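# Set the plate on the scale platform with suction

## Task

Get the plate resting on the scale's platform with none of it sticking out past the platform's edge, held there by the scale alone and not by the robot; then switch suction off and pull the tool away from it.

## Robot and tools

Robot: one arm with seven joints (waist, shoulder, upper arm roll, elbow, forearm roll, wrist pitch, wrist roll) carrying a vacuum cup instead of fingers. The cup point is the middle of the cup's rim, which is 29 mm across; the cup opens along the cup point's +z axis. About 7 cm back from the rim the tool widens to roughly 8 cm sideways (body plus wrist camera), so keep that part clear of the scale and table.

Frames: reported poses are in the scene frame. Its origin lies on the tabletop under the arm base, +z is up, and +y points left when facing along +x. Motion commands, however, are offsets in the cup point's own axes, not scene axes.

The row: every motion command is one row of 7 plain numbers, each in [-1, 1], in this order: dx, dy, dz, rx, ry, rz, suction. The first six are an offset of the cup point from its measured pose at the start of the action (for the first action in a call, the pose last reported in a result). Scale: 1.0 equals 0.6 m for dx, dy, dz and 180 degrees for rx, ry, rz; the three rotation numbers form a single rotation vector. The seventh number sets vacuum: +1 is full (about 55 kPa under ambient), smaller values ask for that fraction, and 0.05 or less switches it off. The setting persists until changed.

execute_actions(actions): a list of actions run one after another. Each action is a list of up to 15 rows; each row lasts one control step of 1/30 s, and if fewer than 15 are given the final row repeats to fill the action. All rows in an action are offsets from the same starting pose, not chained. An empty list just fetches state and images. Per step the commanded pose is trimmed to at most 70 mm and 16 degrees from the measured one, and afterwards the arm continues only up to that trimmed pose, so large offsets need follow-up actions. Position takes priority over orientation if both cannot be met.

move(target, speed, blocking): target is one 7-number row, an offset from the pose in the latest result that gave one; the cup point travels a straight path toward it. speed is in m/s, 0.002 to 0.5 (default 0.25); turning is capped at twice that in rad/s. Paths take 0.5 to 10 s and stop short if longer. The path ignores obstacles, the real cup point trails it and can overshoot speed near full reach, and contact force grows with speed and with how far the target lies beyond the contact. Suction values are sent at the start. blocking=false returns after 0.5 s while motion goes on; until its end is reported, call wait or stop before any new action or move. The result adds a "move:" line: done (at rest near target), off_target, moving, held or fault, plus distance to target; limits=paced means the sent pose was trimmed, limits=held means a check blocked some steps (the arm may then speed up sharply).

wait(seconds): 0 to 10; the arm keeps its last command, and a running move carries on (returning early when it ends). stop(): brakes a running move; it needs stopping room, suction is unaffected. zoom_image(camera, region): camera is cam_high, cam_low or cam_wrist; region is [x0, y0, x1, y1] pixels from the top-left of that camera's last image (672x504), at most 504 by 504. finished_scene(scene): pass the current scene number to end it; irreversible, so only call it when the plate sits stably on the platform and the tool is released and away.

Results: end_effector_position (m) and end_effector_quat_wxyz give the cup point in the scene frame; readings may be a little off at long reach. "Hand target" is where the controller is currently heading. "pose unreachable" means a clearance check altered or blocked a command (a mount under the base counts as arm). suction_measured is the vacuum actually reached: near 0 means no seal; a good seal settles within 0.15 under the request and may dip 0.04 between pump cycles. part_present turns 1 at 0.50 and back to 0 below 0.45. Action calls also list step positions, with HELD marking steps that were held back. Joint positions and torques are listed; the calibration block gives each camera's intrinsics and world-to-camera transform.

Gripping and releasing: with suction on, press the rim flat onto a smooth part of the plate so it contacts all around; rims over edges, holes or seams leak. Under vacuum the cup shrinks, so the plate ends up to about 10 mm nearer the tool. Vacuum alone can lift a light object. To release, lower the plate until the platform carries it, set suction to 0, then back off more than 15 mm. If the cup seals to the table it pins the tool; switch suction off.

Avoid: knocking anything off the table, dropping or slamming the plate, and pressing hard. Contact torque at a joint's load limit (47.5 N m for the first four joints, 29.9 N m for the wrist three) triggers a TORQUE FAULT: a 10 s halt and the rest of the call skipped. Holding loads for long heats motors; MOTOR HOT appears from 60 °C, and at 75 °C an OVER-TEMPERATURE FAULT lets the arm sag. Loose objects may occasionally get a small push, so check the plate's final position in the images.

Each tool is called after ">>>" as name(argument=value, ...), one argument or row to a line, values as JSON.

## Session

>>> execute_actions(
  actions=[],
)

Scene clock: 0.00 s.
end_effector_position=(+0.4525, -0.0120, +0.2500) suction_measured=0.00 part_present=0 end_effector_quat_wxyz=(-0.003, +0.013, +1.000, -0.005)
Joint positions: [-0.055  0.435 -0.002  1.656  0.002  1.05   3.089]
Joint velocities: [ 0.    -0.002 -0.    -0.     0.001  0.001  0.002]
Joint torques (N m, as the joint torque sensors report them, + toward a larger angle): no reading
Hand target: +0.453, -0.012, +0.250; -0.003, +0.013, +1.000, -0.005

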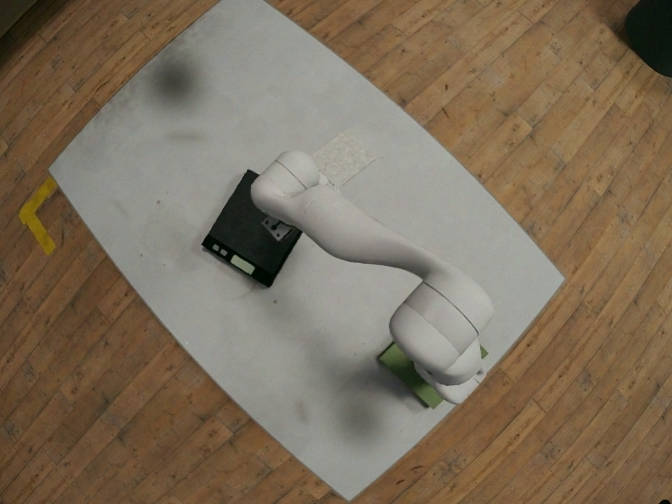

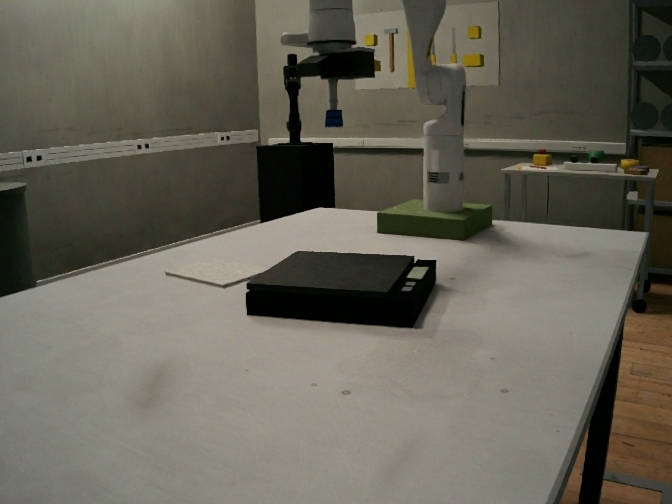

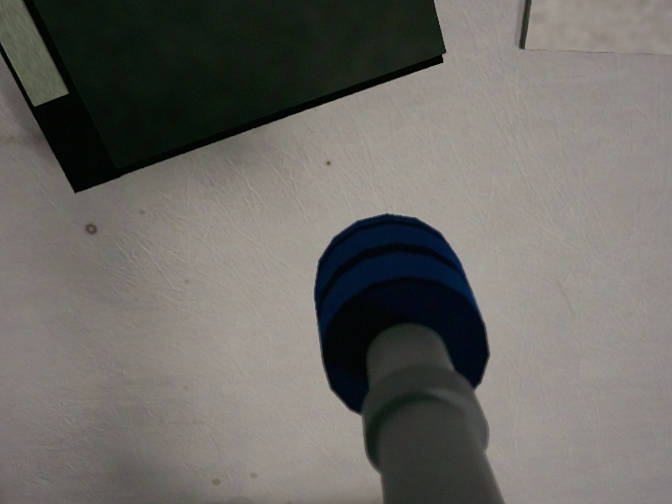

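>>> move(
  target=[-0.17,-0.39,0,0,0,0,0],
  speed=0.3,
)

>>> zoom_image(
  camera="cam_low",
  region=[150,230,450,340],
)

Scene clock: 1.53 s.
end_effector_position=(+0.5473, -0.2492, +0.2514) suction_measured=0.00 part_present=0 end_effector_quat_wxyz=(-0.003, +0.013, +1.000, -0.005)
Joint positions: [ 0.332  0.775  0.059  1.04  -0.041  1.326  3.53 ]
Joint velocities: [ 0.004  0.014  0.    -0.004 -0.002  0.002  0.001]
Joint torques (N m, as the joint torque sensors report them, + toward a larger angle): [  0.18 -20.7    1.16  -7.89   0.35  -0.23   0.02]
Hand target: +0.547, -0.249, +0.251; -0.004, +0.013, +1.000, -0.005
Off the commanded pose: 0.001 m, 0 deg.
move: done
camera_calibration (this result's frames):
cam_wrist: T_world_to_cam=[[-0.0888058, -0.996042, 0.00365567, -0.188085], [-0.926448, 0.0839476, 0.366942, 0.440063], [-0.365797, 0.0291998, -0.930237, 0.543225], [0, 0, 0, 1]] pos_world=[0.589703, -0.240145, 0.344538]

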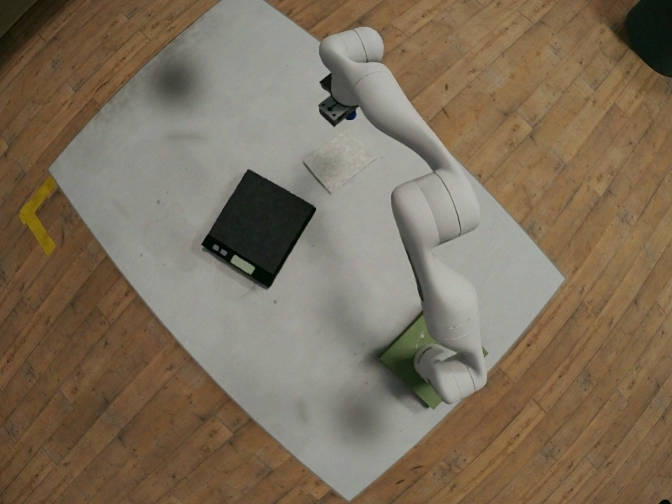

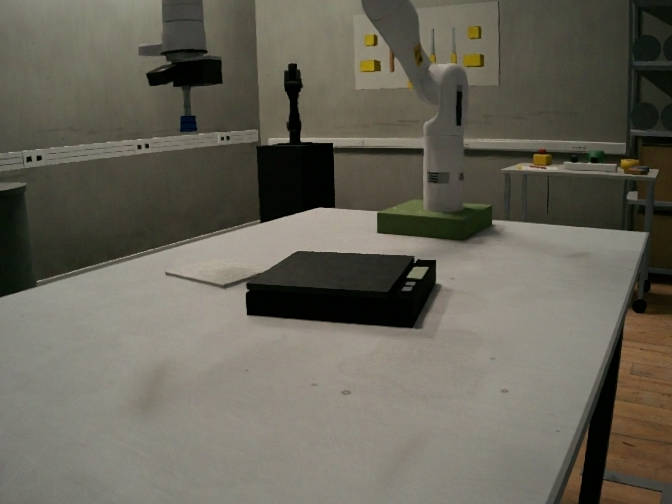

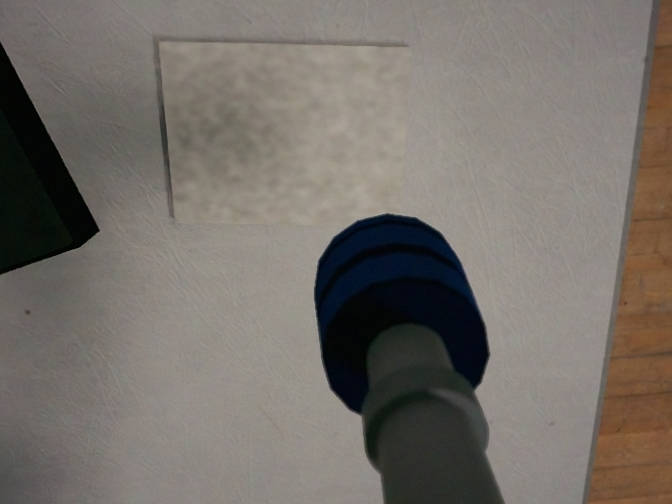

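Region (150, 230, 450, 340) of cam_low's 672x504 image, scaled by 1.680, with more detail than that image has; it fills the top 185 rows of this view, and the rest is white.

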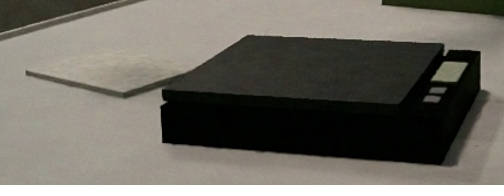

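>>> move(
  target=[0.01,0.078,0.29,0,0,0,0],
)

>>> zoom_image(
  camera="cam_high",
  region=[190,100,400,300],
)

Scene clock: 3.13 s.
end_effector_position=(+0.5413, -0.2034, +0.0773) suction_measured=0.00 part_present=0 end_effector_quat_wxyz=(-0.003, +0.013, +1.000, -0.005)
Joint positions: [ 0.265  0.925  0.04   1.345 -0.041  0.871  3.462]
Joint velocities: [-0.001  0.005 -0.002 -0.001  0.001 -0.    -0.003]
Joint torques (N m, as the joint torque sensors report them, + toward a larger angle): [  0.18 -20.69   1.05  -6.5    0.37  -0.13   0.1 ]
Hand target: +0.541, -0.203, +0.077; -0.003, +0.013, +1.000, -0.005
Off the commanded pose: 0.001 m, 0 deg.
move: done
camera_calibration (this result's frames):
cam_wrist: T_world_to_cam=[[-0.0881975, -0.996098, 0.00303431, -0.142613], [-0.926741, 0.0831724, 0.366379, 0.494558], [-0.365202, 0.0295017, -0.930461, 0.377467], [0, 0, 0, 1]] pos_world=[0.583601, -0.194326, 0.170455]

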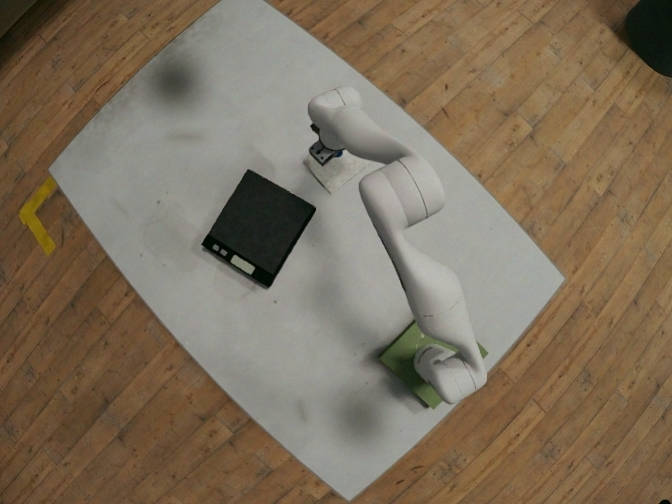

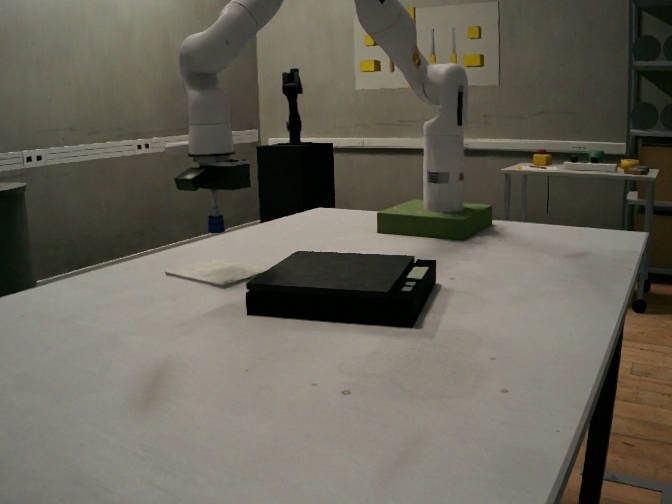

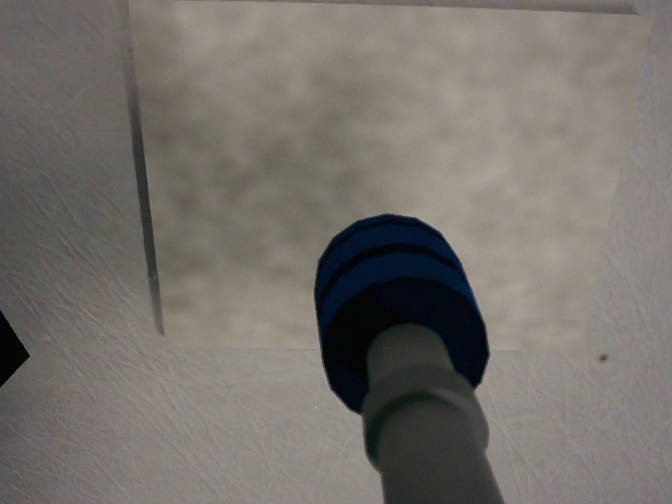

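Region (190, 100, 400, 300) of cam_high's 672x504 image, scaled by 2.400, with more detail than that image has; it fills the top 480 rows of this view, and the rest is white.

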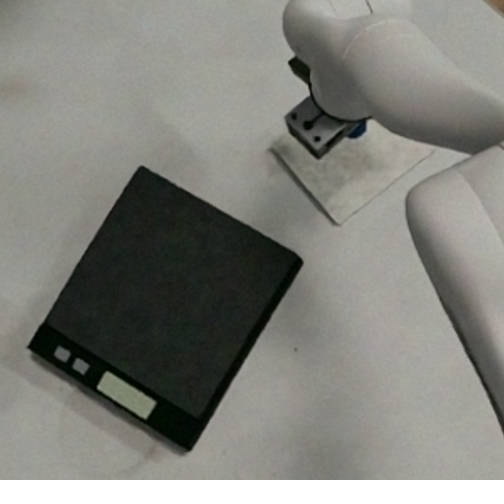

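>>> move(
  target=[0.004,-0.003,0.095,0,0,0,0],
  speed=0.12,
)

>>> move(
  target=[0,0,0.028,0,0,0,1],
  speed=0.02,
)

Scene clock: 4.07 s.
end_effector_position=(+0.5385, -0.2055, +0.0206) suction_measured=0.00 part_present=0 end_effector_quat_wxyz=(-0.003, +0.013, +1.000, -0.005)
Joint positions: [ 0.272  1.016  0.035  1.363 -0.043  0.761  3.467]
Joint velocities: [ 0.     0.007 -0.001 -0.    -0.    -0.     0.001]
Joint torques (N m, as the joint torque sensors report them, + toward a larger angle): [  0.13 -21.12   1.14  -5.91   0.3   -0.14   0.1 ]
Hand target: +0.538, -0.205, +0.020; -0.003, +0.013, +1.000, -0.005
Off the commanded pose: 0.000 m, 0 deg.
move: done
camera_calibration (this result's frames):
cam_wrist: T_world_to_cam=[[-0.088091, -0.996108, 0.00286503, -0.144832], [-0.926935, 0.0830261, 0.365922, 0.512987], [-0.364736, 0.0295787, -0.930641, 0.323507], [0, 0, 0, 1]] pos_world=[0.580741, -0.196428, 0.11377]

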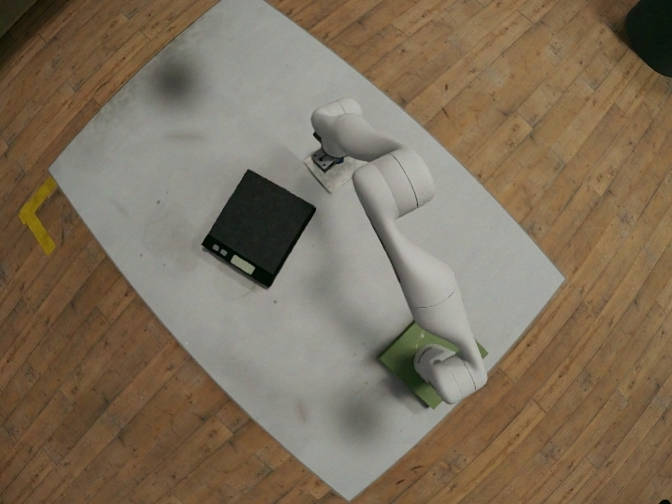

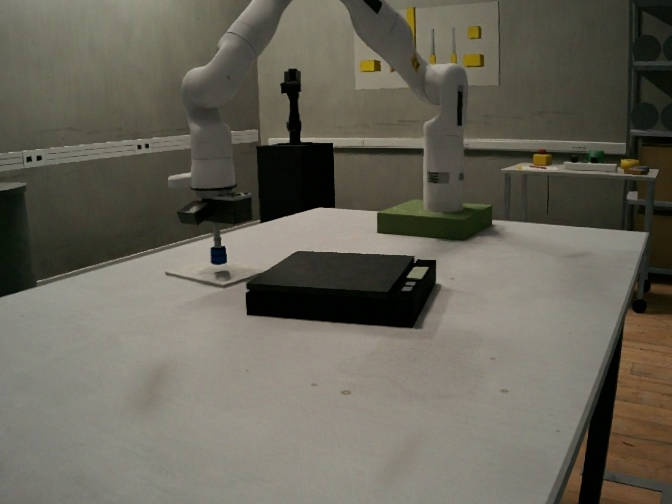

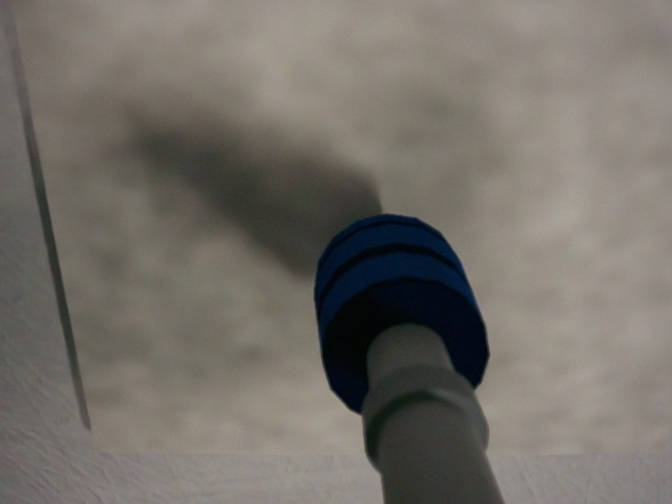

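Scene clock: 5.13 s.
end_effector_position=(+0.5380, -0.2054, +0.0034) suction_measured=0.41 part_present=0 end_effector_quat_wxyz=(-0.003, +0.013, +1.000, -0.004)
Joint positions: [ 0.272  1.046  0.034  1.361 -0.043  0.733  3.468]
Joint velocities: [ 0.     0.002  0.003 -0.001 -0.    -0.001  0.   ]
Joint torques (N m, as the joint torque sensors report them, + toward a larger angle): [  0.   -21.39   1.14  -5.7    0.23  -0.11   0.09]
Hand target: +0.538, -0.206, +0.004; -0.003, +0.013, +1.000, -0.005
Off the commanded pose: 0.001 m, 0 deg.
move: done
camera_calibration (this result's frames):
cam_wrist: T_world_to_cam=[[-0.0880759, -0.99611, 0.00256176, -0.144804], [-0.926656, 0.0828777, 0.36666, 0.518661], [-0.365446, 0.02992, -0.930352, 0.307816], [0, 0, 0, 1]] pos_world=[0.580357, -0.196436, 0.0965757]

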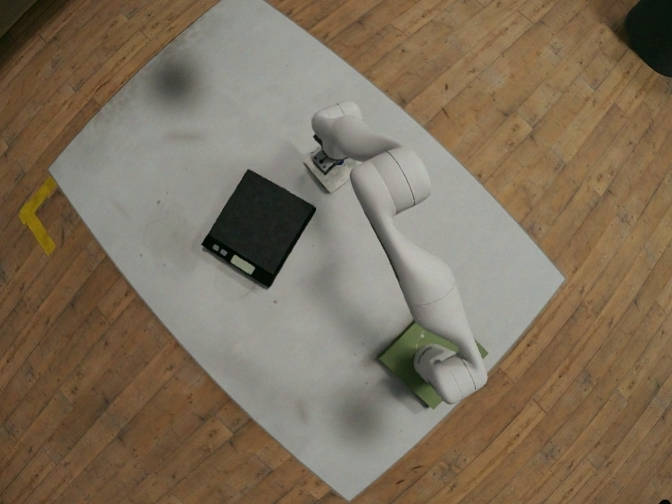

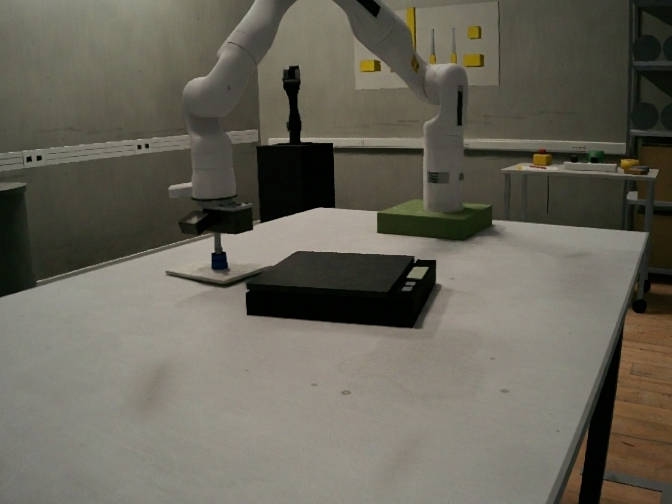

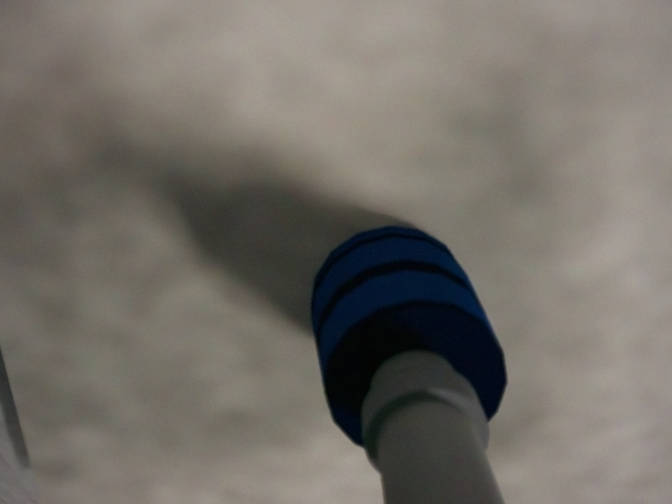

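>>> move(
  target=[0,0,-0.14,0,0,0,1],
  speed=0.08,
)

Scene clock: 6.53 s.
end_effector_position=(+0.5387, -0.2049, +0.0873) suction_measured=0.98 part_present=1 end_effector_quat_wxyz=(-0.003, +0.013, +1.000, -0.005)
Joint positions: [ 0.269  0.906  0.041  1.348 -0.041  0.887  3.466]
Joint velocities: [-0.    -0.003 -0.     0.001 -0.     0.    -0.001]
Joint torques (N m, as the joint torque sensors report them, + toward a larger angle): [  0.1  -21.22   1.08  -6.73   0.31  -0.23   0.14]
Hand target: +0.539, -0.205, +0.087; -0.003, +0.013, +1.000, -0.005
Off the commanded pose: 0.000 m, 0 deg.
move: done
camera_calibration (this result's frames):
cam_wrist: T_world_to_cam=[[-0.0881561, -0.996102, 0.00289139, -0.144423], [-0.926517, 0.0830629, 0.366969, 0.488453], [-0.365779, 0.0296717, -0.930229, 0.386201], [0, 0, 0, 1]] pos_world=[0.581093, -0.195892, 0.180425]

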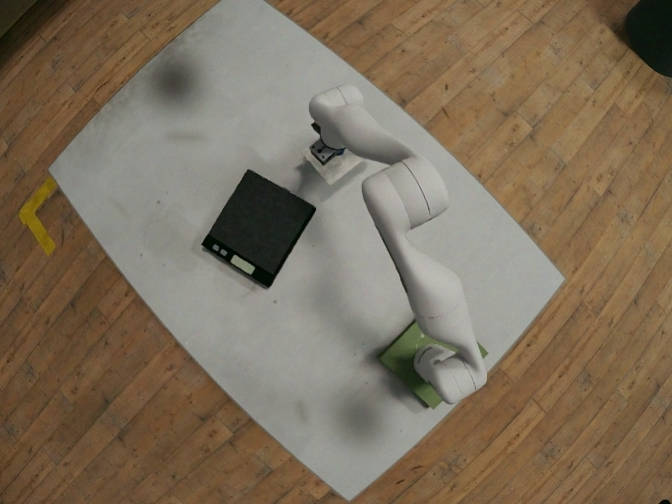

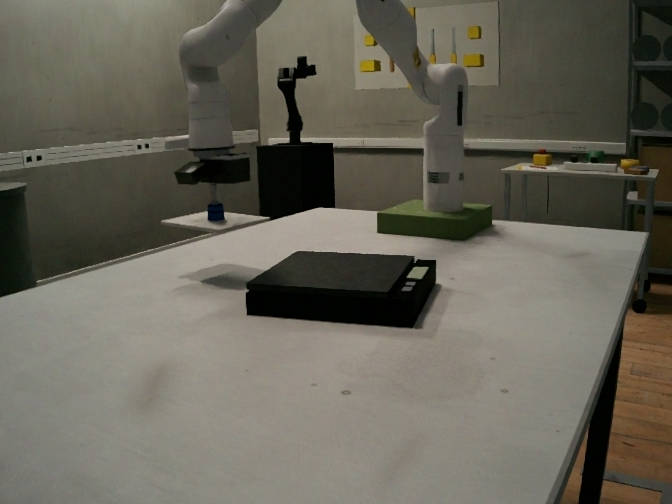

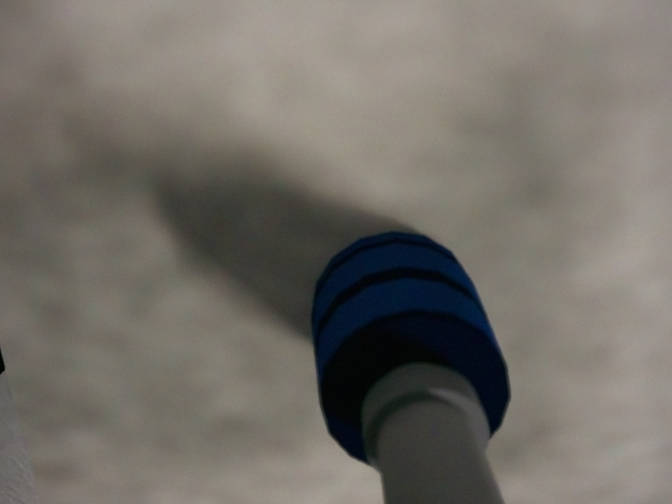

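>>> move(
  target=[-0.028,0.43,0.025,0,0,-0.117,1],
  speed=0.2,
)

>>> zoom_image(
  camera="cam_high",
  region=[180,130,350,300],
)

>>> zoom_image(
  camera="cam_low",
  region=[220,210,460,340],
)

Scene clock: 8.33 s.
end_effector_position=(+0.5632, +0.0523, +0.0702) suction_measured=0.98 part_present=1 end_effector_quat_wxyz=(-0.004, -0.170, +0.985, -0.004)
Joint positions: [-0.153  0.909 -0.026  1.401  0.028  0.831  3.326]
Joint velocities: [-0.006  0.003 -0.002 -0.001  0.002  0.    -0.002]
Joint torques (N m, as the joint torque sensors report them, + toward a larger angle): [  0.25 -20.92   0.63  -6.35   0.39  -0.16   0.29]
Hand target: +0.563, +0.053, +0.070; -0.004, -0.170, +0.985, -0.004
Off the commanded pose: 0.001 m, 0 deg.
move: done
camera_calibration (this result's frames):
cam_wrist: T_world_to_cam=[[0.275011, -0.961441, -0.000331685, -0.0920965], [-0.893554, -0.25572, 0.36901, 0.495022], [-0.354867, -0.101186, -0.929425, 0.372271], [0, 0, 0, 1]] pos_world=[0.599763, 0.0757101, 0.163299]

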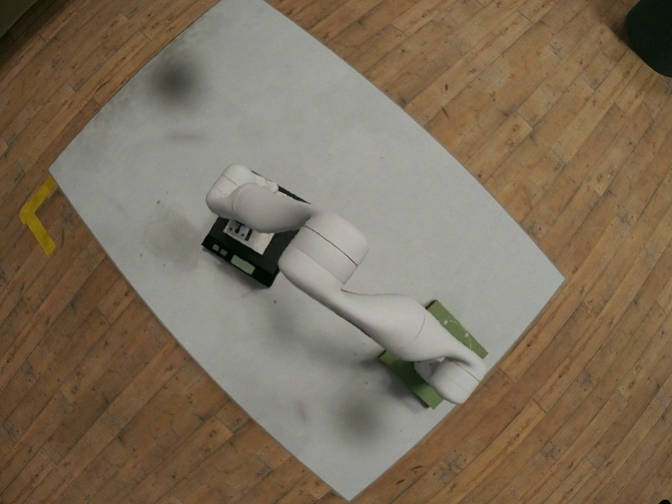

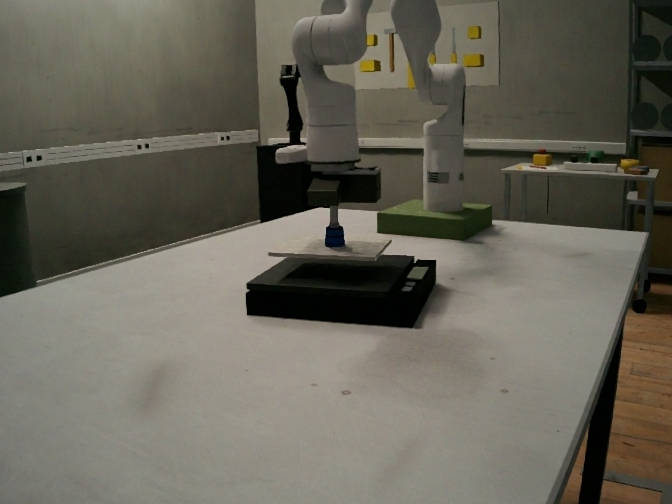

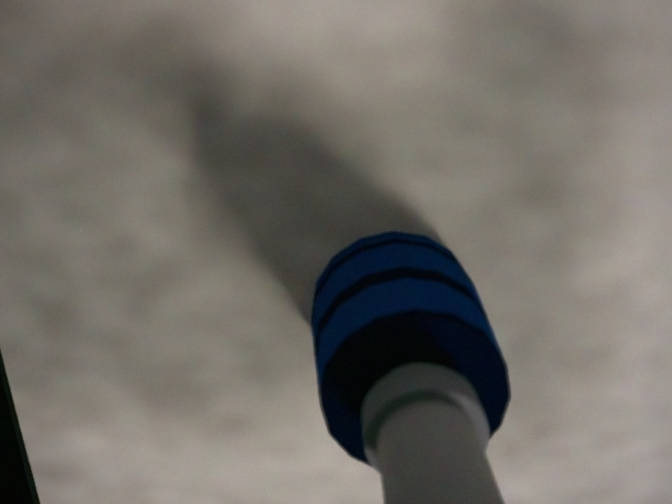

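Region (180, 130, 350, 300) of cam_high's 672x504 image, scaled by 2.965, with more detail than that image has.

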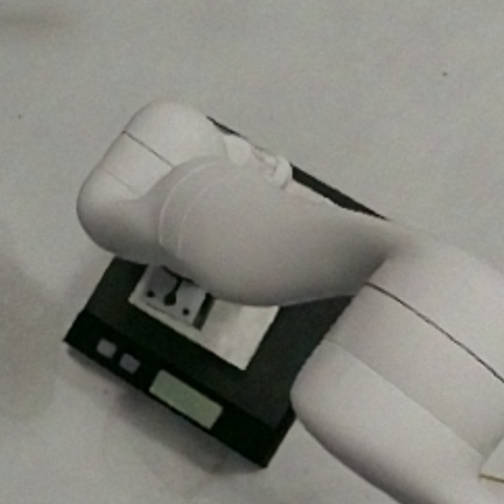

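Region (220, 210, 460, 340) of cam_low's 672x504 image, scaled by 2.100, with more detail than that image has; it fills the top 273 rows of this view, and the rest is white.

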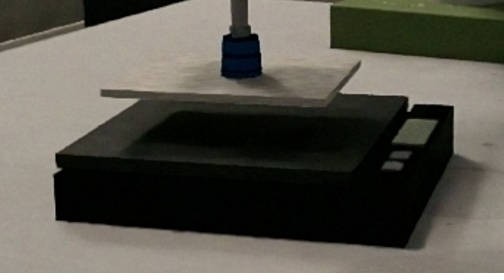

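>>> move(
  target=[0,0,0.04,0,0,0,1],
  speed=0.04,
)

>>> zoom_image(
  camera="cam_low",
  region=[220,210,460,340],
)

Scene clock: 9.27 s.
end_effector_position=(+0.5630, +0.0522, +0.0464) suction_measured=0.99 part_present=1 end_effector_quat_wxyz=(-0.003, -0.170, +0.985, -0.004)
Joint positions: [-0.153  0.948 -0.025  1.407  0.03   0.784  3.324]
Joint velocities: [-0.     0.003  0.002  0.     0.    -0.001  0.002]
Joint torques (N m, as the joint torque sensors report them, + toward a larger angle): [ -0.02 -20.82   0.68  -6.25   0.2   -0.13   0.17]
Hand target: +0.563, +0.052, +0.046; -0.004, -0.170, +0.985, -0.004
Off the commanded pose: 0.000 m, 0 deg.
move: done
camera_calibration (this result's frames):
cam_wrist: T_world_to_cam=[[0.275036, -0.961434, -0.000422477, -0.0922168], [-0.893614, -0.255797, 0.368811, 0.50368], [-0.354696, -0.101059, -0.929504, 0.349894], [0, 0, 0, 1]] pos_world=[0.599565, 0.0755395, 0.139426]

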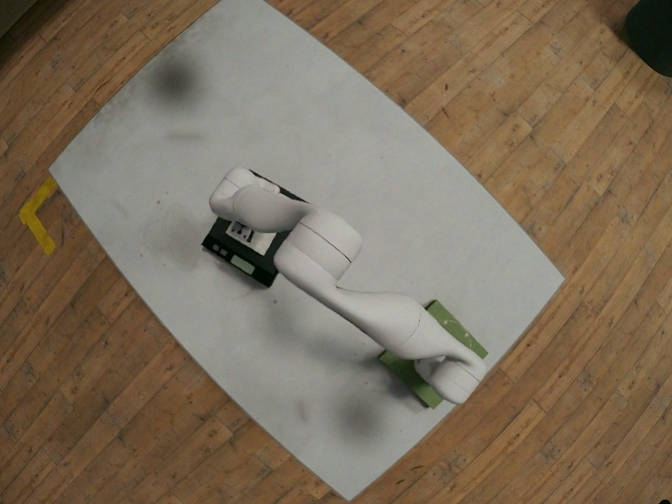

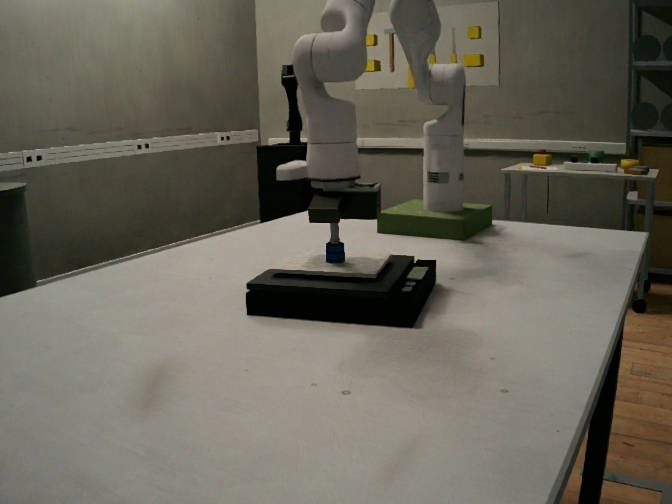

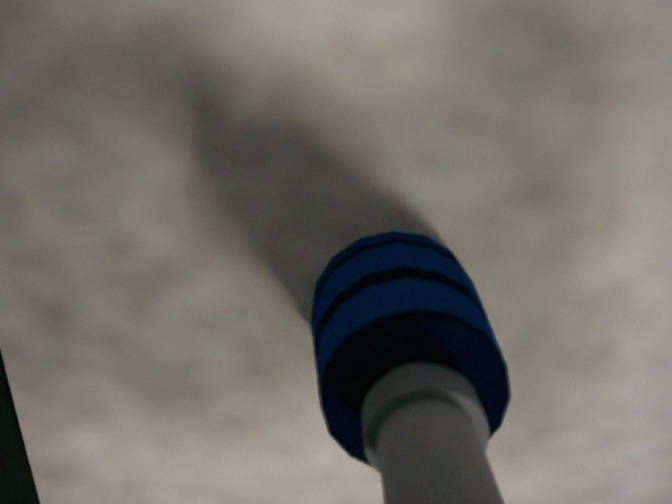

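Region (220, 210, 460, 340) of cam_low's 672x504 image, scaled by 2.100, with more detail than that image has; it fills the top 273 rows of this view, and the rest is white.

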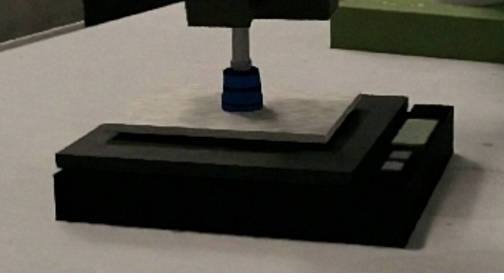

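>>> move(
  target=[0,0,0.011,0,0,0,1],
  speed=0.015,
)

>>> zoom_image(
  camera="cam_low",
  region=[220,210,460,340],
)

Scene clock: 10.03 s.
end_effector_position=(+0.5632, +0.0521, +0.0401) suction_measured=0.96 part_present=1 end_effector_quat_wxyz=(-0.003, -0.170, +0.985, -0.004)
Joint positions: [-0.153  0.959 -0.025  1.408  0.03   0.772  3.324]
Joint velocities: [ 0.     0.001  0.    -0.001 -0.001 -0.    -0.001]
Joint torques (N m, as the joint torque sensors report them, + toward a larger angle): [  0.01 -20.59   0.76  -6.06   0.39  -0.19   0.13]
Hand target: +0.563, +0.052, +0.040; -0.003, -0.170, +0.985, -0.004
Off the commanded pose: 0.000 m, 0 deg.
move: done
camera_calibration (this result's frames):
cam_wrist: T_world_to_cam=[[0.275009, -0.961442, -0.000363509, -0.092275], [-0.893881, -0.255823, 0.368146, 0.506306], [-0.354044, -0.100918, -0.929768, 0.343813], [0, 0, 0, 1]] pos_world=[0.599679, 0.0755047, 0.133238]

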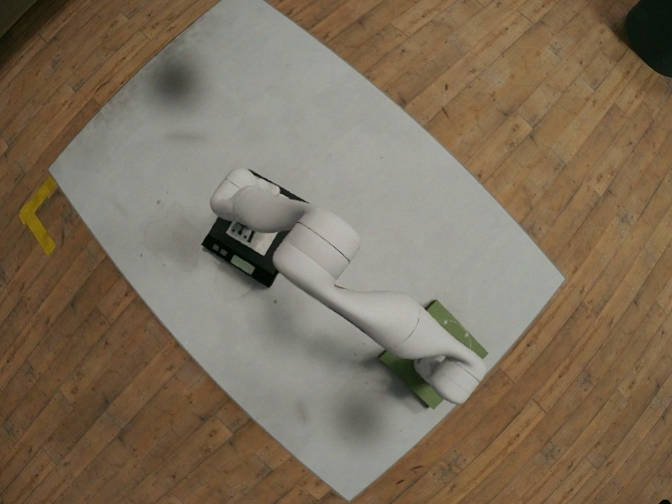

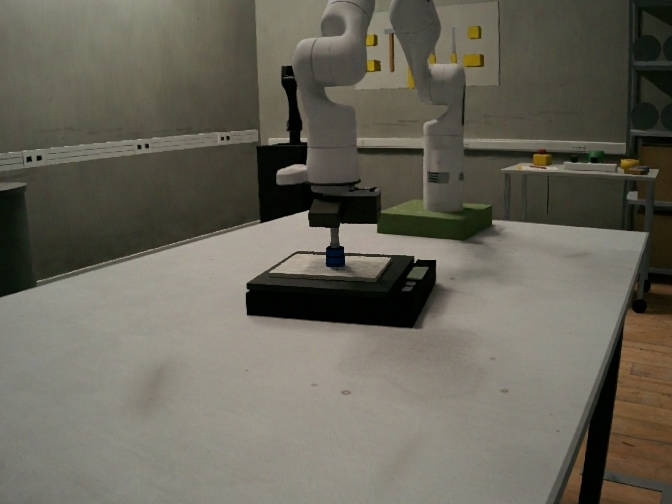

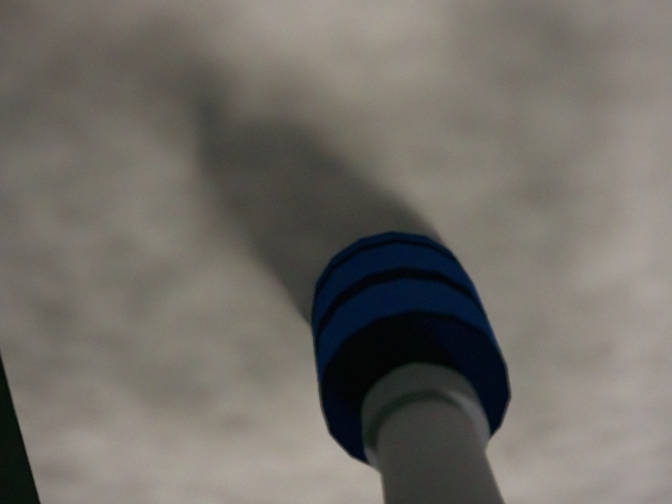

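Region (220, 210, 460, 340) of cam_low's 672x504 image, scaled by 2.100, with more detail than that image has; it fills the top 273 rows of this view, and the rest is white.

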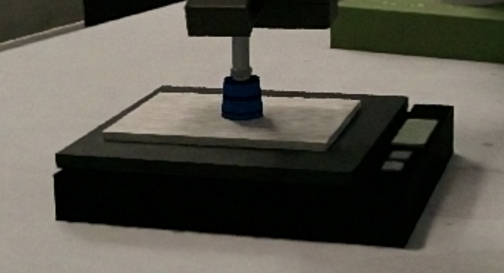

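>>> execute_actions(
  actions=[
    [[0,0,0.001,0,0,0,0]],
  ],
)

>>> move(
  target=[0.02,0,-0.33,0,0,0,0],
)

Scene clock: 11.17 s.
end_effector_position=(+0.5641, +0.0523, +0.0421) suction_measured=0.00 part_present=0 end_effector_quat_wxyz=(-0.001, -0.170, +0.985, -0.004)
Joint positions: [-0.153  0.956 -0.025  1.408  0.03   0.772  3.324]
Joint velocities: [-0.    -0.     0.    -0.001  0.     0.    -0.   ]
Joint torques (N m, as the joint torque sensors report them, + toward a larger angle): [  0.09 -17.26   0.79  -5.7    0.3   -0.87   0.1 ]
Hand target: +0.563, +0.052, +0.040; -0.003, -0.170, +0.985, -0.004
Off the commanded pose: 0.003 m, 0 deg.
Step readings (end_effector_position):
0: (+0.5632, +0.0521, +0.0401)
1: (+0.5632, +0.0521, +0.0401)
2: (+0.5636, +0.0522, +0.0407)
4: (+0.5640, +0.0523, +0.0415)
8: (+0.5641, +0.0523, +0.0420)
15: end_effector_position above
camera_calibration (this result's frames):
cam_wrist: T_world_to_cam=[[0.275032, -0.961435, 0.0000758091, -0.0923865], [-0.895033, -0.256008, 0.365206, 0.50728], [-0.351102, -0.100511, -0.930927, 0.344337], [0, 0, 0, 1]] pos_world=[0.600339, 0.0756536, 0.135298]

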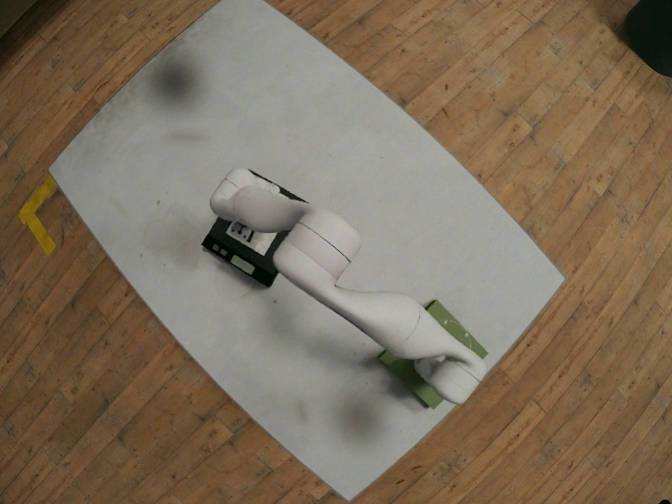

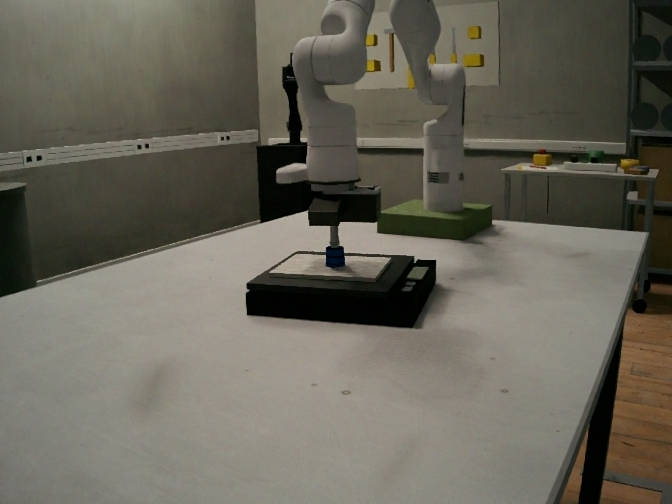

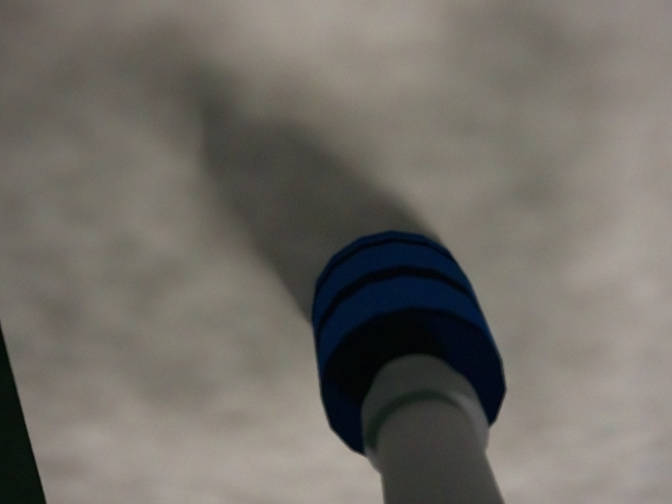

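Scene clock: 12.37 s.
end_effector_position=(+0.5539, +0.0496, +0.2401) suction_measured=0.00 part_present=0 end_effector_quat_wxyz=(-0.002, -0.170, +0.985, -0.004)
Joint positions: [-0.15   0.664 -0.024  1.279  0.017  1.192  3.338]
Joint velocities: [-0.    -0.003 -0.002 -0.001  0.     0.001 -0.   ]
Joint torques (N m, as the joint torque sensors report them, + toward a larger angle): [ -0.03 -18.76   0.56  -7.58   0.36  -0.11   0.12]
Hand target: +0.554, +0.050, +0.240; -0.002, -0.170, +0.985, -0.004
Off the commanded pose: 0.001 m, 0 deg.
move: done
camera_calibration (this result's frames):
cam_wrist: T_world_to_cam=[[0.274582, -0.961563, 0.000948279, -0.0921342], [-0.895097, -0.255242, 0.365585, 0.425004], [-0.351291, -0.101232, -0.930778, 0.52488], [0, 0, 0, 1]] pos_world=[0.590104, 0.0730205, 0.333259]

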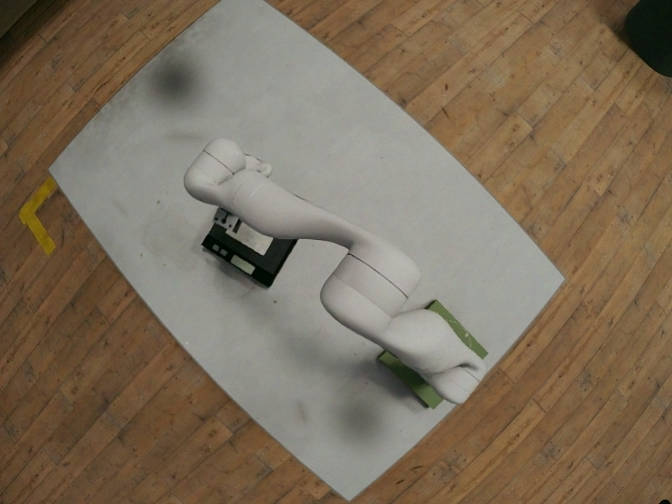

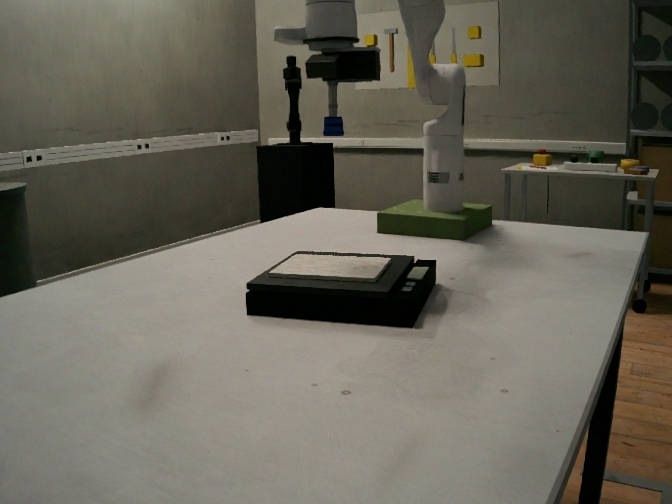

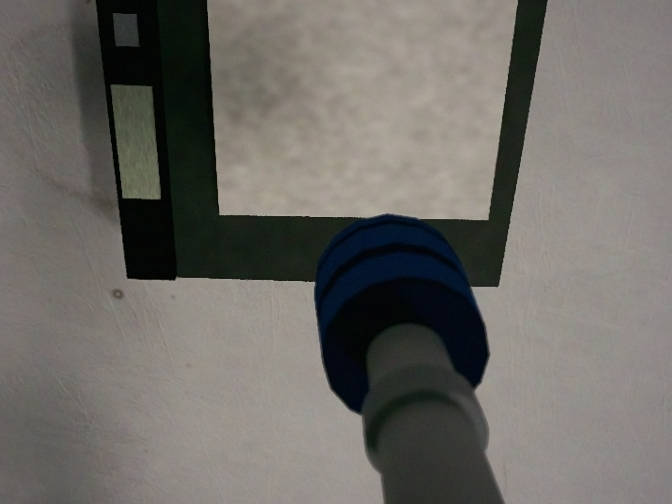

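>>> finished_scene(
  scene=1,
)

The scene is finished: the task was done.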